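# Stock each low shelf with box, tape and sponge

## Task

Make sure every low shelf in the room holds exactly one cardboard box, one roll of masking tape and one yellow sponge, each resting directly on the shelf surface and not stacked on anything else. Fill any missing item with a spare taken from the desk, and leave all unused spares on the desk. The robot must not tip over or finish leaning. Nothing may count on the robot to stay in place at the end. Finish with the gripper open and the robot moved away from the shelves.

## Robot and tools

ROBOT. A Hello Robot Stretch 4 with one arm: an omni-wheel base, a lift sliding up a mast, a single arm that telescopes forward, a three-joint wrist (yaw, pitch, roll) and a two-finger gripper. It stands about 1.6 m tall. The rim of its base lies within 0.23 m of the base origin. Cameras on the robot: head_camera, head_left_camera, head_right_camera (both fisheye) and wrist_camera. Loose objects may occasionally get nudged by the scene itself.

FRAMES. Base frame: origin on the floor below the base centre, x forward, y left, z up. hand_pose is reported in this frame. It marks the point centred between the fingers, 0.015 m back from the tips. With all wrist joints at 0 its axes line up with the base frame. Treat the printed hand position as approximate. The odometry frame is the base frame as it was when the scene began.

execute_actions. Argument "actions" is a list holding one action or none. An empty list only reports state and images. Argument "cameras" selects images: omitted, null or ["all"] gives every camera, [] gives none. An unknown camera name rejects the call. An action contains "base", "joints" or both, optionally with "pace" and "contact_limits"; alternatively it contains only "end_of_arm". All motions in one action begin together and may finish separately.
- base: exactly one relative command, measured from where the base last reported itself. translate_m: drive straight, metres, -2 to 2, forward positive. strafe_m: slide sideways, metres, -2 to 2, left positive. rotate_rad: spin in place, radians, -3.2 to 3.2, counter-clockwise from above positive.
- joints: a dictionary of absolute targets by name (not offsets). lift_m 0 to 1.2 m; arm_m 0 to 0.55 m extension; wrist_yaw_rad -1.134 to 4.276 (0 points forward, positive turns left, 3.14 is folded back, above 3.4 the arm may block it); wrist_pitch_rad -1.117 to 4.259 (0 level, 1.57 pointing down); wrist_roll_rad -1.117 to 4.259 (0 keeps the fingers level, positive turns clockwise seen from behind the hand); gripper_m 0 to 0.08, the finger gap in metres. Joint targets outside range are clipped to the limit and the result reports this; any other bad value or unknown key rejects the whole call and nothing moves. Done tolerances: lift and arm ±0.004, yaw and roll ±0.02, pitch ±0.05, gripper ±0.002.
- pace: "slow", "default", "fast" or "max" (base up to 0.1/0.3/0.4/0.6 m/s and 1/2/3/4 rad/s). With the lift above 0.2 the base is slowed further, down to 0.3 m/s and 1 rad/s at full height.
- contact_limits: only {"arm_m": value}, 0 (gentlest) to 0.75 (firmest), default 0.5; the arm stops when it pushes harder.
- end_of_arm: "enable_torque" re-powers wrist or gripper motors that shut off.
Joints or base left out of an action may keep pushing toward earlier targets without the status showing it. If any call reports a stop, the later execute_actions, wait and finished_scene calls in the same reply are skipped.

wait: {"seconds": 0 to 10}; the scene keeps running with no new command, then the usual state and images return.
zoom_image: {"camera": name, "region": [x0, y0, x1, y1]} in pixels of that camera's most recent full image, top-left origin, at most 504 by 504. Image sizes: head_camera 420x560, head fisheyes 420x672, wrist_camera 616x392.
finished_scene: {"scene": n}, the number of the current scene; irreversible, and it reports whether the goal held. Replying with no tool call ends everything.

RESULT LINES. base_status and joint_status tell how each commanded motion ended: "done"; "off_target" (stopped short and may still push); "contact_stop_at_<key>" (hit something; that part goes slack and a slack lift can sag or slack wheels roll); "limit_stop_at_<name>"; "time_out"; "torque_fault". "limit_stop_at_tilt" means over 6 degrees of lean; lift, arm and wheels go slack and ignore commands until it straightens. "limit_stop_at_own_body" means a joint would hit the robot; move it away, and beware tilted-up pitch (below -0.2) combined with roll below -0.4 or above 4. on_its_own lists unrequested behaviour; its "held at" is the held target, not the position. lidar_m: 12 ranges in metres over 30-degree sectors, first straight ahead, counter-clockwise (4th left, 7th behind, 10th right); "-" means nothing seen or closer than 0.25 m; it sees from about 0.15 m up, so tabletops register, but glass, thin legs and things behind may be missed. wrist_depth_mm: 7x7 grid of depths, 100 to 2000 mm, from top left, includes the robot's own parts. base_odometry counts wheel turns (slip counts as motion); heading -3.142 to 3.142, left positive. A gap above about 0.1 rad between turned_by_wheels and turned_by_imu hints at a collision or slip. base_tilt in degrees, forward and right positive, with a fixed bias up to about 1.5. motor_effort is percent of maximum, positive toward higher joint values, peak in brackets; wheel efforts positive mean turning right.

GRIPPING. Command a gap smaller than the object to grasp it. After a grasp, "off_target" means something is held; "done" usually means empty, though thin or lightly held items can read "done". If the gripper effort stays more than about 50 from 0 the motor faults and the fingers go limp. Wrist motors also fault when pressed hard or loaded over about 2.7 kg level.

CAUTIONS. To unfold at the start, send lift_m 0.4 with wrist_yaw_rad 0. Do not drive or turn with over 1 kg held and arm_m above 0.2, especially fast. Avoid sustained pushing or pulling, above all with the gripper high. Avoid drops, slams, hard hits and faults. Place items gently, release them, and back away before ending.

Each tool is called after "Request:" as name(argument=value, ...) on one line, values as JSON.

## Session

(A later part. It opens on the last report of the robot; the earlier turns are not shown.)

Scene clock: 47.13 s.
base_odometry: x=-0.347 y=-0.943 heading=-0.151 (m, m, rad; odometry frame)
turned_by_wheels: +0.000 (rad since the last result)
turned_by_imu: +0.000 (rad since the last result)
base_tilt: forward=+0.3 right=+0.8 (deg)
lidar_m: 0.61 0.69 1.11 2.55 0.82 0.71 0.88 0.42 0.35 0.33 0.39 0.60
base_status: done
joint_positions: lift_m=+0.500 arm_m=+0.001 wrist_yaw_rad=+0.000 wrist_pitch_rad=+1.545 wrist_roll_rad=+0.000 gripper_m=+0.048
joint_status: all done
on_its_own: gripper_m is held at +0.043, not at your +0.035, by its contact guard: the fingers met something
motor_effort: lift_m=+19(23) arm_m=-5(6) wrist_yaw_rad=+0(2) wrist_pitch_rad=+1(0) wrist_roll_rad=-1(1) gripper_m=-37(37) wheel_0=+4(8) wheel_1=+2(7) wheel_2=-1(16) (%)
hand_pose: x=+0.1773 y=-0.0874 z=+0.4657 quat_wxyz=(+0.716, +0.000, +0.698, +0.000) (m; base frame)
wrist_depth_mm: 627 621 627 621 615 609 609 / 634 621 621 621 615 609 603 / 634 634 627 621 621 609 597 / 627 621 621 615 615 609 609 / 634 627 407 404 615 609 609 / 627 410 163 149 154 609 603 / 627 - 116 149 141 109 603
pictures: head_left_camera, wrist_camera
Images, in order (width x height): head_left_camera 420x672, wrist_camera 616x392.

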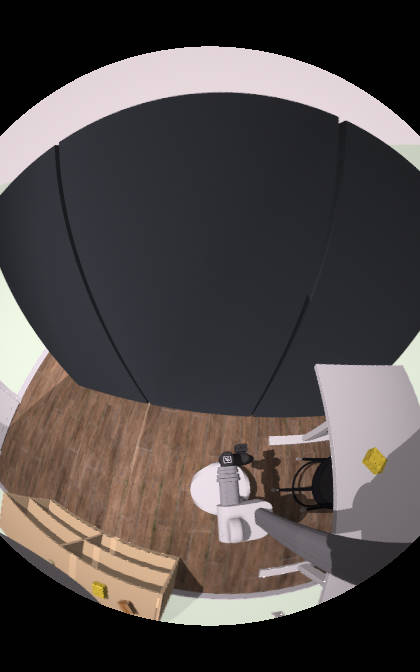

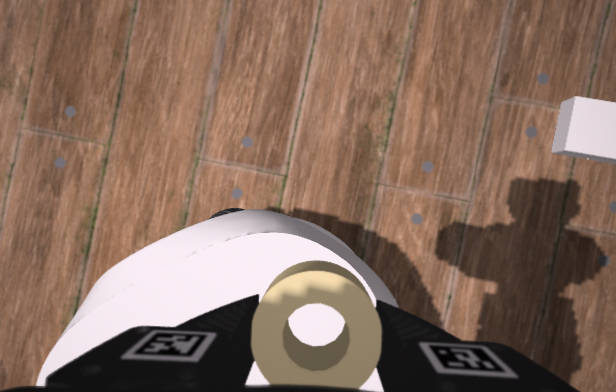

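Request:
execute_actions(actions=[{"base": {"strafe_m": 2.0}, "joints": {"lift_m": 0.35}, "pace": "max"}], cameras=["head_camera", "head_left_camera"])

Scene clock: 52.53 s.
base_odometry: x=-0.047 y=+1.034 heading=-0.151 (m, m, rad; odometry frame)
turned_by_wheels: +0.000 (rad since the last result)
turned_by_imu: -0.001 (rad since the last result)
base_tilt: forward=+0.4 right=+0.8 (deg)
lidar_m: 1.51 0.70 0.59 0.58 0.65 0.73 0.76 0.67 0.64 2.31 1.19 1.02
base_status: done
joint_positions: lift_m=+0.350 arm_m=+0.001 wrist_yaw_rad=+0.000 wrist_pitch_rad=+1.545 wrist_roll_rad=+0.000 gripper_m=+0.048
joint_status: all done
on_its_own: gripper_m is held at +0.043, not at your +0.035, by its contact guard: the fingers met something
motor_effort: lift_m=+19(21) arm_m=-5(5) wrist_yaw_rad=+0(1) wrist_pitch_rad=+0(0) wrist_roll_rad=-1(1) gripper_m=-38(37) wheel_0=+0(16) wheel_1=-1(14) wheel_2=+0(1) (%)
hand_pose: x=+0.1773 y=-0.0874 z=+0.3156 quat_wxyz=(+0.716, +0.000, +0.698, +0.000) (m; base frame)
wrist_depth_mm: 480 477 469 469 462 462 459 / 480 477 469 469 466 462 455 / 477 473 473 469 466 462 459 / 477 473 469 469 462 459 459 / 480 272 259 296 462 459 462 / 263 255 163 149 154 462 459 / 258 - 116 149 140 109 459
pictures: head_camera, head_left_camera
Images, in order (width x height): head_camera 420x560, head_left_camera 420x672.

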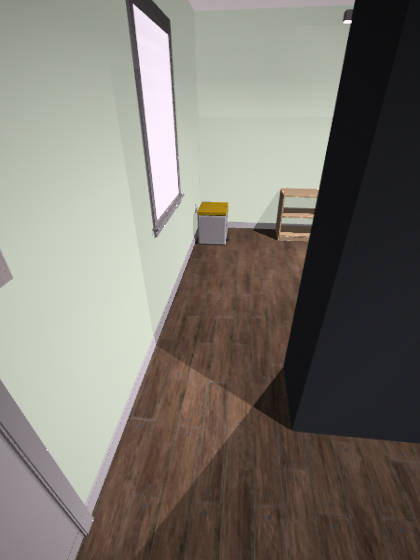

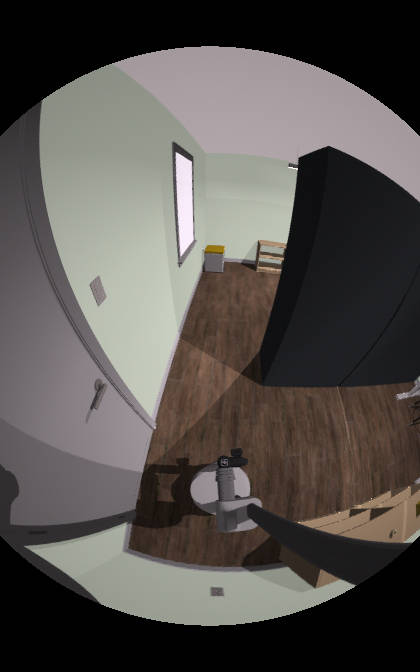

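Request:
execute_actions(actions=[{"base": {"translate_m": 1.7}, "pace": "max"}], cameras=["head_camera", "head_left_camera", "head_right_camera"])

Scene clock: 57.47 s.
base_odometry: x=+1.634 y=+0.779 heading=-0.151 (m, m, rad; odometry frame)
turned_by_wheels: +0.000 (rad since the last result)
turned_by_imu: +0.000 (rad since the last result)
base_tilt: forward=+0.3 right=+0.8 (deg)
lidar_m: 0.73 0.37 0.32 0.33 0.37 0.59 2.16 0.76 0.65 3.03 2.35 2.05
base_status: done
joint_positions: lift_m=+0.350 arm_m=+0.001 wrist_yaw_rad=+0.000 wrist_pitch_rad=+1.545 wrist_roll_rad=+0.000 gripper_m=+0.048
joint_status: not commanded
on_its_own: gripper_m is held at +0.043, not at your +0.035, by its contact guard: the fingers met something
motor_effort: lift_m=+19(19) arm_m=-5(5) wrist_yaw_rad=+0(0) wrist_pitch_rad=+0(0) wrist_roll_rad=+0(0) gripper_m=-38(37) wheel_0=+2(12) wheel_1=+2(8) wheel_2=-1(17) (%)
hand_pose: x=+0.1773 y=-0.0874 z=+0.3156 quat_wxyz=(+0.716, +0.000, +0.698, +0.000) (m; base frame)
wrist_depth_mm: 477 473 469 469 462 466 459 / 480 477 473 466 462 462 459 / 477 473 469 473 462 459 462 / 480 473 469 469 462 459 459 / 477 271 259 296 462 462 462 / 262 257 163 149 155 459 459 / 259 - 116 149 140 109 459
pictures: head_camera, head_left_camera, head_right_camera
Images, in order (width x height): head_camera 420x560, head_left_camera 420x672, head_right_camera 420x672.

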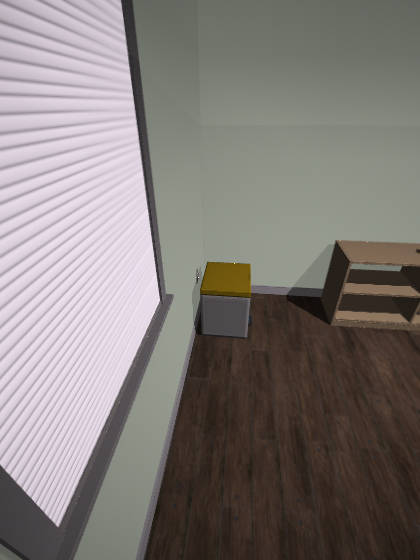

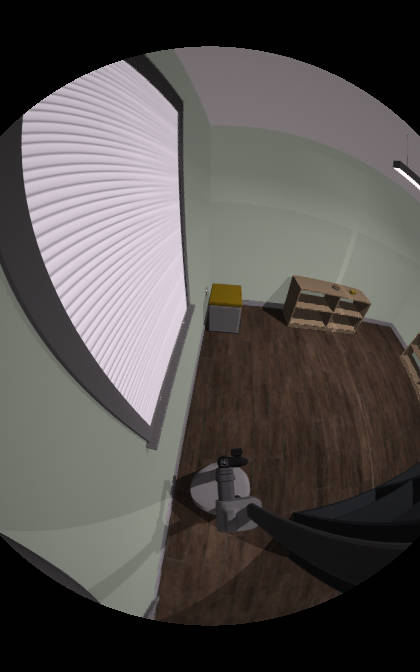

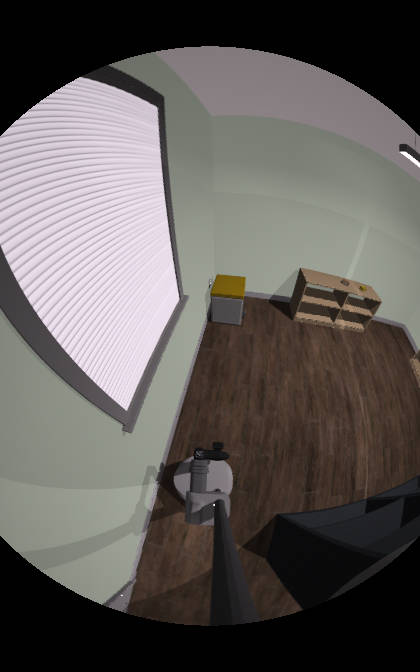

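Request:
zoom_image(camera="head_right_camera", region=[280, 255, 420, 395])

Request:
execute_actions(actions=[{"base": {"rotate_rad": -0.75}, "pace": "fast"}], cameras=["head_camera", "head_left_camera", "head_right_camera"])

Region (280, 255, 420, 395) of head_right_camera's 420x672 image, scaled by 3.600, with more detail than that image has.

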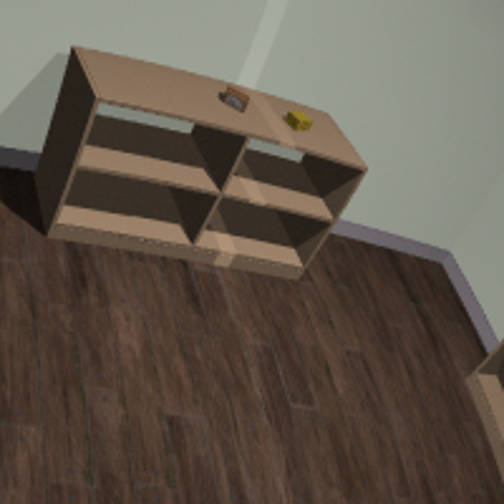

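Scene clock: 58.90 s.
base_odometry: x=+1.634 y=+0.779 heading=-0.900 (m, m, rad; odometry frame)
turned_by_wheels: -0.750 (rad since the last result)
turned_by_imu: -0.762 (rad since the last result)
base_tilt: forward=+0.4 right=+0.7 (deg)
lidar_m: 2.06 1.67 0.48 0.34 0.32 0.34 0.43 1.09 0.92 0.65 0.77 3.06
base_status: done
joint_positions: lift_m=+0.350 arm_m=+0.001 wrist_yaw_rad=+0.000 wrist_pitch_rad=+1.545 wrist_roll_rad=+0.000 gripper_m=+0.048
joint_status: not commanded
on_its_own: gripper_m is held at +0.043, not at your +0.035, by its contact guard: the fingers met something
motor_effort: lift_m=+19(19) arm_m=-5(5) wrist_yaw_rad=+0(0) wrist_pitch_rad=+0(1) wrist_roll_rad=-1(1) gripper_m=-37(37) wheel_0=+1(10) wheel_1=+1(11) wheel_2=+1(13) (%)
hand_pose: x=+0.1773 y=-0.0874 z=+0.3156 quat_wxyz=(+0.716, +0.000, +0.698, +0.000) (m; base frame)
wrist_depth_mm: 480 473 473 469 466 459 459 / 480 477 473 466 466 462 459 / 480 473 469 469 466 462 459 / 480 473 469 469 466 462 455 / 477 271 258 296 462 462 455 / 263 257 163 150 154 459 459 / 259 - 116 149 141 109 459
pictures: head_camera, head_left_camera, head_right_camera
Images, in order (width x height): head_camera 420x560, head_left_camera 420x672, head_right_camera 420x672.

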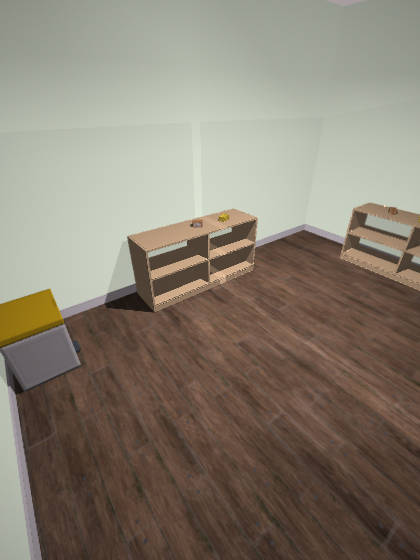

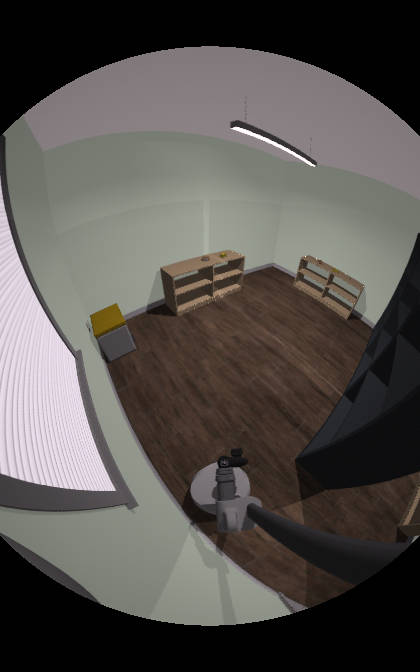

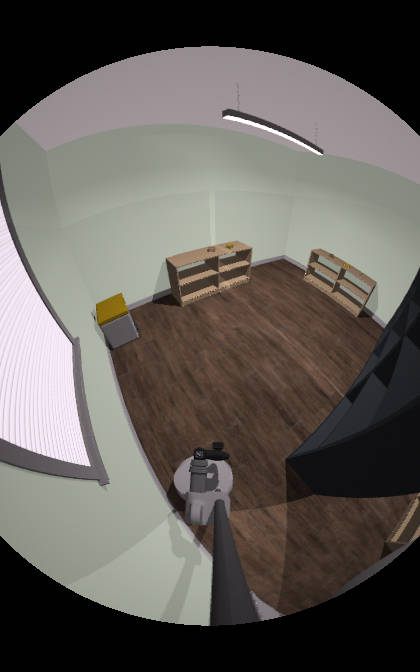

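Request:
zoom_image(camera="head_right_camera", region=[295, 235, 385, 325])

Request:
zoom_image(camera="head_camera", region=[120, 195, 270, 275])

Region (295, 235, 385, 325) of head_right_camera's 420x672 image, scaled by 5.600, with more detail than that image has.

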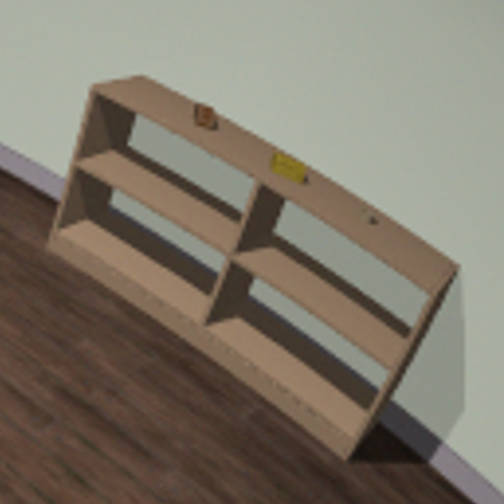

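Region (120, 195, 270, 275) of head_camera's 420x560 image, scaled by 3.360, with more detail than that image has; it fills the top 269 rows of this view, and the rest is white.

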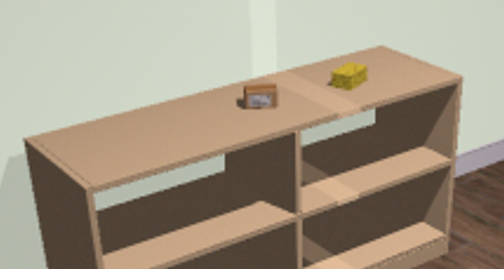

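Request:
execute_actions(actions=[{"base": {"rotate_rad": 0.195}, "pace": "fast"}], cameras=[])

Request:
execute_actions(actions=[{"base": {"translate_m": 1.65}, "joints": {"lift_m": 0.74}, "pace": "max"}], cameras=["head_camera"])

Scene clock: 60.57 s.
base_odometry: x=+1.634 y=+0.779 heading=-0.706 (m, m, rad; odometry frame)
turned_by_wheels: +0.194 (rad since the last result)
turned_by_imu: +0.198 (rad since the last result)
base_tilt: forward=+0.2 right=+0.6 (deg)
lidar_m: 2.06 0.80 0.38 0.33 0.32 0.36 0.57 2.16 0.75 0.64 1.98 2.41
base_status: done
joint_positions: lift_m=+0.350 arm_m=+0.001 wrist_yaw_rad=+0.000 wrist_pitch_rad=+1.545 wrist_roll_rad=+0.000 gripper_m=+0.048
joint_status: not commanded
on_its_own: gripper_m is held at +0.043, not at your +0.035, by its contact guard: the fingers met something
motor_effort: lift_m=+19(19) arm_m=-5(5) wrist_yaw_rad=+1(1) wrist_pitch_rad=+0(0) wrist_roll_rad=-1(1) gripper_m=-36(38) wheel_0=-3(10) wheel_1=-4(8) wheel_2=-2(10) (%)
hand_pose: x=+0.1773 y=-0.0874 z=+0.3156 quat_wxyz=(+0.716, +0.000, +0.698, +0.000) (m; base frame)
wrist_depth_mm: 477 477 473 469 462 462 459 / 477 473 469 466 462 459 459 / 480 473 469 466 466 462 455 / 477 473 469 462 462 462 459 / 477 271 258 296 462 459 455 / 263 256 163 149 155 459 452 / 258 - 116 149 141 109 459
pictures: none
No camera images: the call's "cameras" was empty. Leave "cameras" out to get every camera's image.

Scene clock: 65.03 s.
base_odometry: x=+2.890 y=-0.291 heading=-0.706 (m, m, rad; odometry frame)
turned_by_wheels: +0.000 (rad since the last result)
turned_by_imu: +0.000 (rad since the last result)
base_tilt: forward=+0.4 right=+0.6 (deg)
lidar_m: 0.39 0.77 0.68 0.57 0.94 1.04 1.60 1.76 1.91 2.39 1.00 0.48
base_status: done
joint_positions: lift_m=+0.740 arm_m=+0.001 wrist_yaw_rad=+0.000 wrist_pitch_rad=+1.545 wrist_roll_rad=+0.000 gripper_m=+0.048
joint_status: all done
on_its_own: gripper_m is held at +0.043, not at your +0.035, by its contact guard: the fingers met something
motor_effort: lift_m=+20(22) arm_m=-5(5) wrist_yaw_rad=+1(1) wrist_pitch_rad=-1(0) wrist_roll_rad=-1(1) gripper_m=-37(37) wheel_0=+2(10) wheel_1=+2(10) wheel_2=-1(18) (%)
hand_pose: x=+0.1772 y=-0.0874 z=+0.7056 quat_wxyz=(+0.716, +0.000, +0.698, +0.000) (m; base frame)
wrist_depth_mm: 878 866 878 517 778 798 842 / 878 878 854 788 854 854 842 / 878 866 878 866 854 831 854 / 866 878 866 866 854 854 842 / 878 866 647 640 854 854 831 / 878 878 163 149 155 854 854 / 878 - 116 149 141 109 842
pictures: head_camera
Images, in order (width x height): head_camera 420x560.

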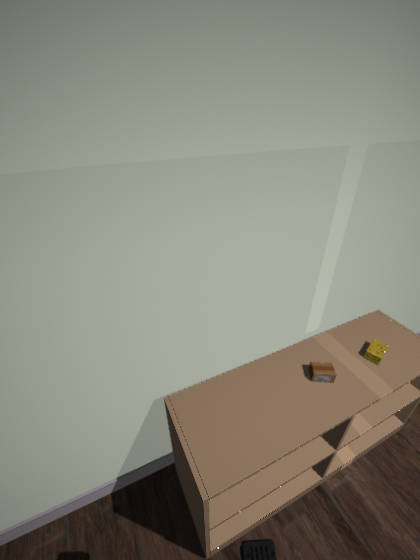

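Request:
execute_actions(actions=[{"joints": {"arm_m": 0.455, "lift_m": 0.71}, "pace": "fast"}], cameras=["head_camera", "wrist_camera"])

Scene clock: 67.40 s.
base_odometry: x=+2.890 y=-0.291 heading=-0.706 (m, m, rad; odometry frame)
turned_by_wheels: +0.000 (rad since the last result)
turned_by_imu: +0.000 (rad since the last result)
base_tilt: forward=+0.3 right=+0.8 (deg)
lidar_m: 0.40 0.76 0.70 0.57 0.96 1.05 1.60 1.76 1.93 2.40 0.99 0.49
base_status: not commanded
joint_positions: lift_m=+0.710 arm_m=+0.454 wrist_yaw_rad=+0.000 wrist_pitch_rad=+1.545 wrist_roll_rad=+0.000 gripper_m=+0.048
joint_status: all done
on_its_own: gripper_m is held at +0.043, not at your +0.035, by its contact guard: the fingers met something
motor_effort: lift_m=+18(18) arm_m=+6(5) wrist_yaw_rad=+0(2) wrist_pitch_rad=+1(1) wrist_roll_rad=+0(0) gripper_m=-36(37) wheel_0=+2(2) wheel_1=+1(2) wheel_2=-1(1) (%)
hand_pose: x=+0.6304 y=-0.0874 z=+0.6757 quat_wxyz=(+0.716, +0.000, +0.698, +0.000) (m; base frame)
wrist_depth_mm: 219 217 216 215 213 211 211 / 219 217 216 214 213 211 210 / 220 217 216 215 213 212 211 / 219 217 216 214 213 211 211 / 219 217 216 214 213 212 210 / 220 217 163 149 155 211 211 / 220 - 116 149 141 109 211
pictures: head_camera, wrist_camera
Images, in order (width x height): head_camera 420x560, wrist_camera 616x392.

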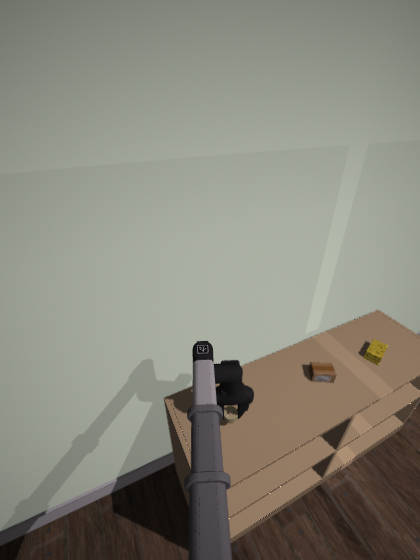

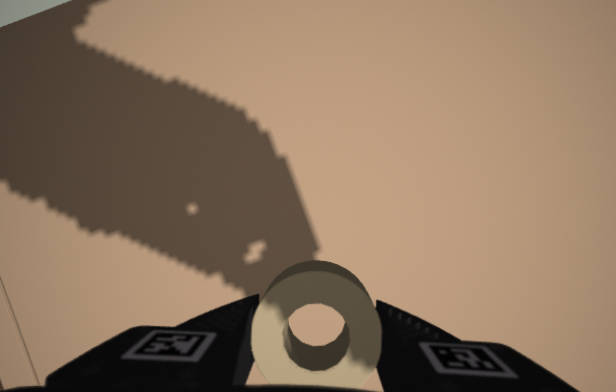

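Request:
execute_actions(actions=[])

Scene clock: 67.73 s.
base_odometry: x=+2.890 y=-0.291 heading=-0.706 (m, m, rad; odometry frame)
turned_by_wheels: +0.000 (rad since the last result)
turned_by_imu: +0.000 (rad since the last result)
base_tilt: forward=+0.4 right=+0.7 (deg)
lidar_m: 0.39 0.77 0.69 0.56 0.94 1.06 1.62 1.75 1.91 2.39 0.98 0.48
base_status: not commanded
joint_positions: lift_m=+0.710 arm_m=+0.454 wrist_yaw_rad=+0.000 wrist_pitch_rad=+1.545 wrist_roll_rad=+0.000 gripper_m=+0.048
joint_status: all done
on_its_own: gripper_m is held at +0.043, not at your +0.035, by its contact guard: the fingers met something
motor_effort: lift_m=+18(18) arm_m=+6(5) wrist_yaw_rad=-1(2) wrist_pitch_rad=+2(1) wrist_roll_rad=+0(0) gripper_m=-37(37) wheel_0=+2(2) wheel_1=+1(2) wheel_2=-1(1) (%)
hand_pose: x=+0.6304 y=-0.0874 z=+0.6757 quat_wxyz=(+0.716, +0.000, +0.698, +0.000) (m; base frame)
wrist_depth_mm: 219 217 216 215 213 212 211 / 219 217 216 215 213 211 211 / 220 217 216 215 213 212 210 / 220 217 216 214 213 213 211 / 220 217 216 214 213 211 211 / 219 217 163 149 155 211 211 / 220 - 116 149 140 109 211
pictures: head_camera, head_left_camera, head_right_camera, wrist_camera
Images, in order (width x height): head_camera 420x560, head_left_camera 420x672, head_right_camera 420x672, wrist_camera 616x392.

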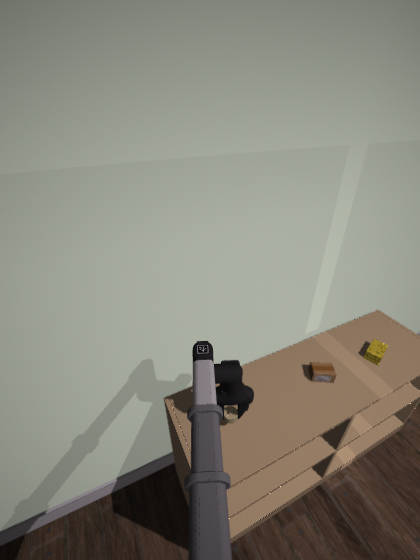

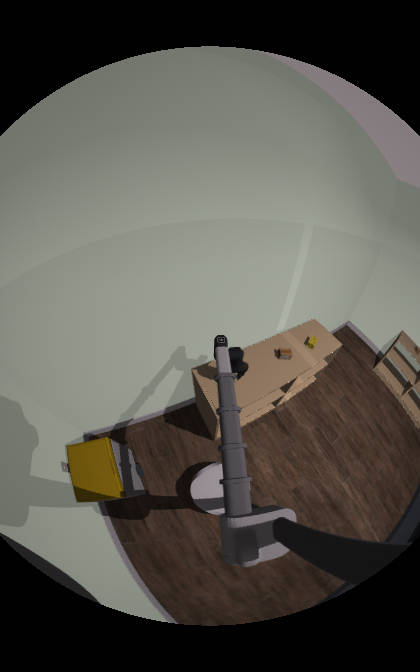

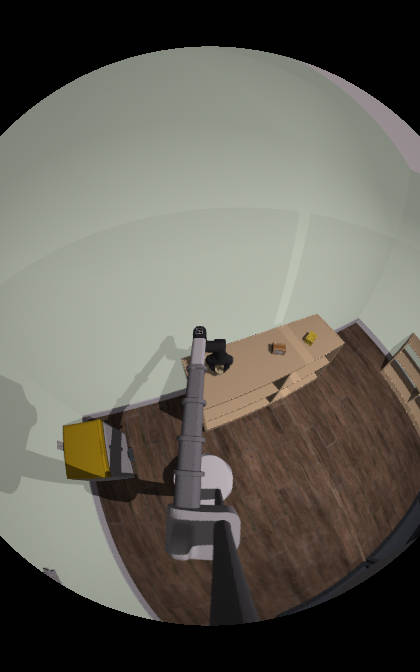

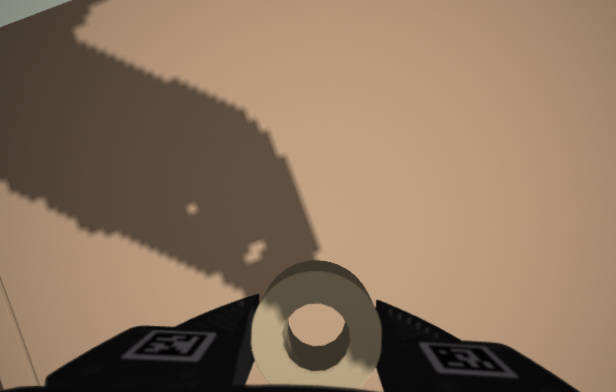

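Request:
execute_actions(actions=[{"joints":{"lift_m":0.672},"pace":"slow"}], cameras=["wrist_camera"])

Scene clock: 69.03 s.
base_odometry: x=+2.890 y=-0.291 heading=-0.706 (m, m, rad; odometry frame)
turned_by_wheels: +0.000 (rad since the last result)
turned_by_imu: +0.000 (rad since the last result)
base_tilt: forward=+0.4 right=+0.8 (deg)
lidar_m: 0.39 0.77 0.68 0.55 0.94 1.04 1.62 1.76 1.92 2.40 0.98 0.47
base_status: not commanded
joint_positions: lift_m=+0.672 arm_m=+0.454 wrist_yaw_rad=+0.000 wrist_pitch_rad=+1.545 wrist_roll_rad=+0.000 gripper_m=+0.048
joint_status: all done
on_its_own: gripper_m is held at +0.043, not at your +0.035, by its contact guard: the fingers met something
motor_effort: lift_m=+17(18) arm_m=+5(6) wrist_yaw_rad=+0(0) wrist_pitch_rad=+1(0) wrist_roll_rad=+0(0) gripper_m=-35(37) wheel_0=+2(2) wheel_1=+1(2) wheel_2=-1(1) (%)
hand_pose: x=+0.6304 y=-0.0874 z=+0.6378 quat_wxyz=(+0.716, +0.000, +0.698, +0.000) (m; base frame)
wrist_depth_mm: 180 179 178 177 175 174 173 / 180 179 177 177 175 174 174 / 180 179 178 177 176 174 173 / 180 179 178 177 175 174 173 / 180 179 178 176 175 174 173 / 180 179 163 149 154 175 173 / 180 - 116 150 141 109 173
pictures: wrist_camera
Images, in order (width x height): wrist_camera 616x392.

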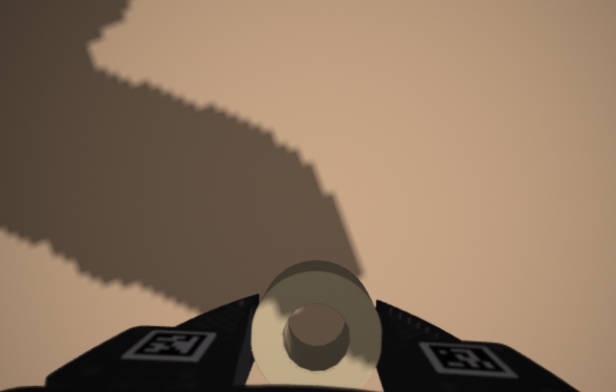

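Request:
execute_actions(actions=[{"joints":{"gripper_m":0.08}}], cameras=[])

Request:
execute_actions(actions=[{"joints":{"lift_m":0.75},"pace":"fast"}], cameras=["wrist_camera"])

Scene clock: 70.20 s.
base_odometry: x=+2.890 y=-0.291 heading=-0.706 (m, m, rad; odometry frame)
turned_by_wheels: +0.000 (rad since the last result)
turned_by_imu: +0.000 (rad since the last result)
base_tilt: forward=+0.4 right=+0.7 (deg)
lidar_m: 0.40 0.77 0.68 0.57 0.95 1.03 1.62 1.75 1.92 2.40 0.99 0.48
base_status: not commanded
joint_positions: lift_m=+0.672 arm_m=+0.454 wrist_yaw_rad=+0.000 wrist_pitch_rad=+1.545 wrist_roll_rad=+0.000 gripper_m=+0.080
joint_status: all done
motor_effort: lift_m=+17(17) arm_m=+6(6) wrist_yaw_rad=+0(0) wrist_pitch_rad=+1(1) wrist_roll_rad=+0(0) gripper_m=+0(34) wheel_0=+2(2) wheel_1=+1(1) wheel_2=-1(1) (%)
hand_pose: x=+0.6304 y=-0.0874 z=+0.6378 quat_wxyz=(+0.716, +0.000, +0.698, +0.000) (m; base frame)
wrist_depth_mm: 180 179 178 177 176 174 173 / 180 179 178 177 176 174 174 / 181 179 178 177 176 174 173 / 180 179 178 176 176 174 174 / 181 179 178 176 176 175 173 / 181 179 177 152 175 175 174 / - 104 158 152 176 113 -
pictures: none
No camera images: the call's "cameras" was empty. Leave "cameras" out to get every camera's image.

Scene clock: 71.27 s.
base_odometry: x=+2.890 y=-0.291 heading=-0.706 (m, m, rad; odometry frame)
turned_by_wheels: +0.000 (rad since the last result)
turned_by_imu: +0.000 (rad since the last result)
base_tilt: forward=+0.5 right=+0.8 (deg)
lidar_m: 0.40 0.77 0.69 0.56 0.95 1.06 1.60 1.74 1.93 2.40 1.00 0.48
base_status: not commanded
joint_positions: lift_m=+0.750 arm_m=+0.454 wrist_yaw_rad=+0.000 wrist_pitch_rad=+1.545 wrist_roll_rad=+0.000 gripper_m=+0.080
joint_status: all done
motor_effort: lift_m=+21(25) arm_m=+5(6) wrist_yaw_rad=+0(0) wrist_pitch_rad=+1(1) wrist_roll_rad=+0(0) gripper_m=+0(1) wheel_0=+2(2) wheel_1=+2(2) wheel_2=-1(1) (%)
hand_pose: x=+0.6304 y=-0.0874 z=+0.7155 quat_wxyz=(+0.716, +0.000, +0.698, +0.000) (m; base frame)
wrist_depth_mm: 309 258 256 254 254 252 250 / 259 258 257 254 252 251 250 / 260 257 256 254 252 251 250 / 260 259 257 254 253 251 250 / 260 258 256 254 252 252 250 / 260 258 256 252 253 251 250 / - 104 255 255 254 113 -
pictures: wrist_camera
Images, in order (width x height): wrist_camera 616x392.

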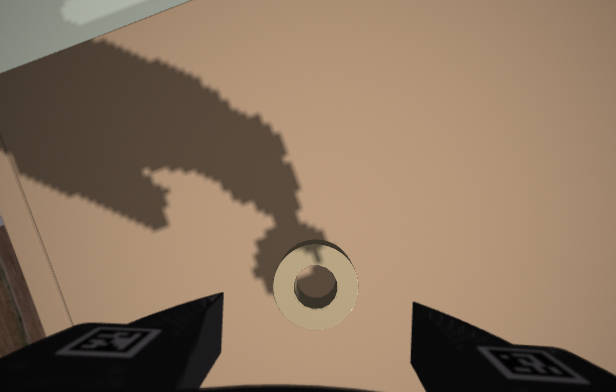

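Request:
execute_actions(actions=[{"joints":{"arm_m":0.0},"base":{"translate_m":-0.15},"pace":"fast"}])

Scene clock: 73.40 s.
base_odometry: x=+2.776 y=-0.194 heading=-0.706 (m, m, rad; odometry frame)
turned_by_wheels: +0.000 (rad since the last result)
turned_by_imu: +0.000 (rad since the last result)
base_tilt: forward=+0.3 right=+0.7 (deg)
lidar_m: 0.55 0.91 0.60 0.55 0.89 0.96 1.50 1.62 1.77 2.46 1.35 0.66
base_status: done
joint_positions: lift_m=+0.750 arm_m=+0.001 wrist_yaw_rad=+0.000 wrist_pitch_rad=+1.546 wrist_roll_rad=+0.000 gripper_m=+0.080
joint_status: all done
motor_effort: lift_m=+21(21) arm_m=-5(9) wrist_yaw_rad=+1(1) wrist_pitch_rad=-1(1) wrist_roll_rad=-1(1) gripper_m=+1(0) wheel_0=-5(8) wheel_1=-2(10) wheel_2=+3(15) (%)
hand_pose: x=+0.1773 y=-0.0874 z=+0.7155 quat_wxyz=(+0.716, +0.000, +0.698, +0.000) (m; base frame)
wrist_depth_mm: 891 891 878 842 854 866 854 / 878 878 878 878 878 842 866 / 891 878 878 878 866 866 842 / 891 878 878 866 866 866 854 / 904 878 661 654 854 854 854 / 891 878 654 654 854 854 854 / - 104 654 647 668 113 854
pictures: head_camera, head_left_camera, head_right_camera, wrist_camera
Images, in order (width x height): head_camera 420x560, head_left_camera 420x672, head_right_camera 420x672, wrist_camera 616x392.

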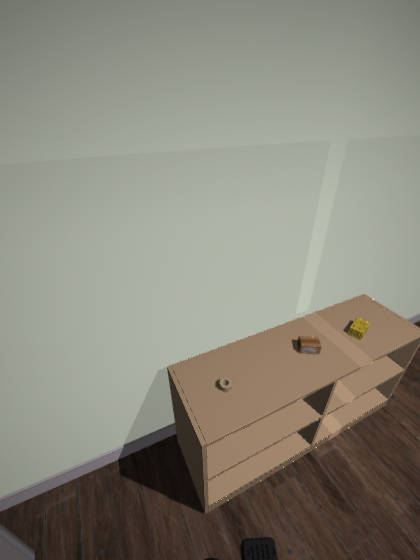

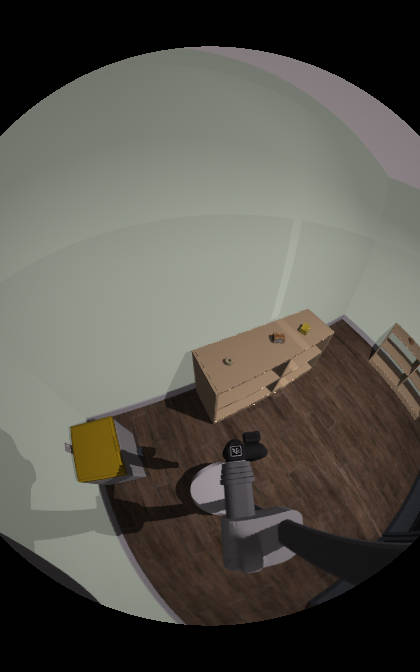

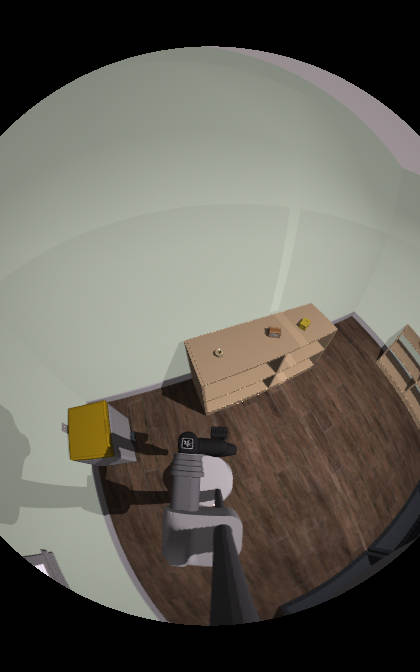

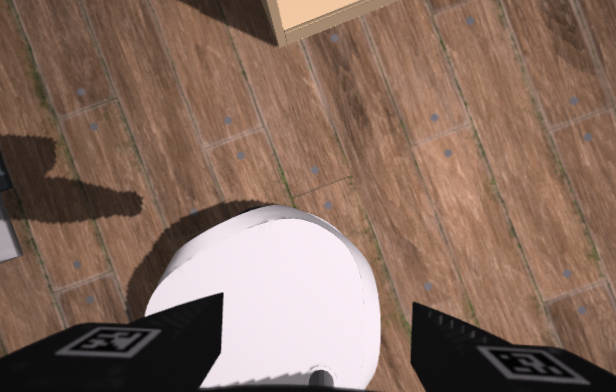

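Request:
zoom_image(camera="head_left_camera", region=[340, 300, 420, 440])

Region (340, 300, 420, 440) of head_left_camera's 420x672 image, scaled by 3.600, with more detail than that image has; it fills the left 288 columns of this view, and the rest is white.

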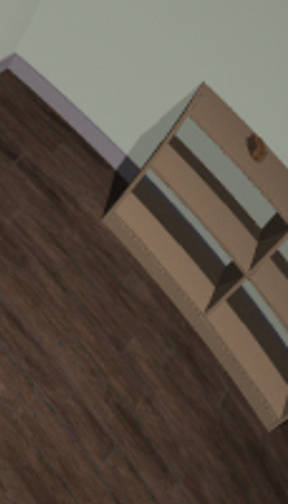

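Request:
finished_scene(scene=2)

The scene is finished: the task was done.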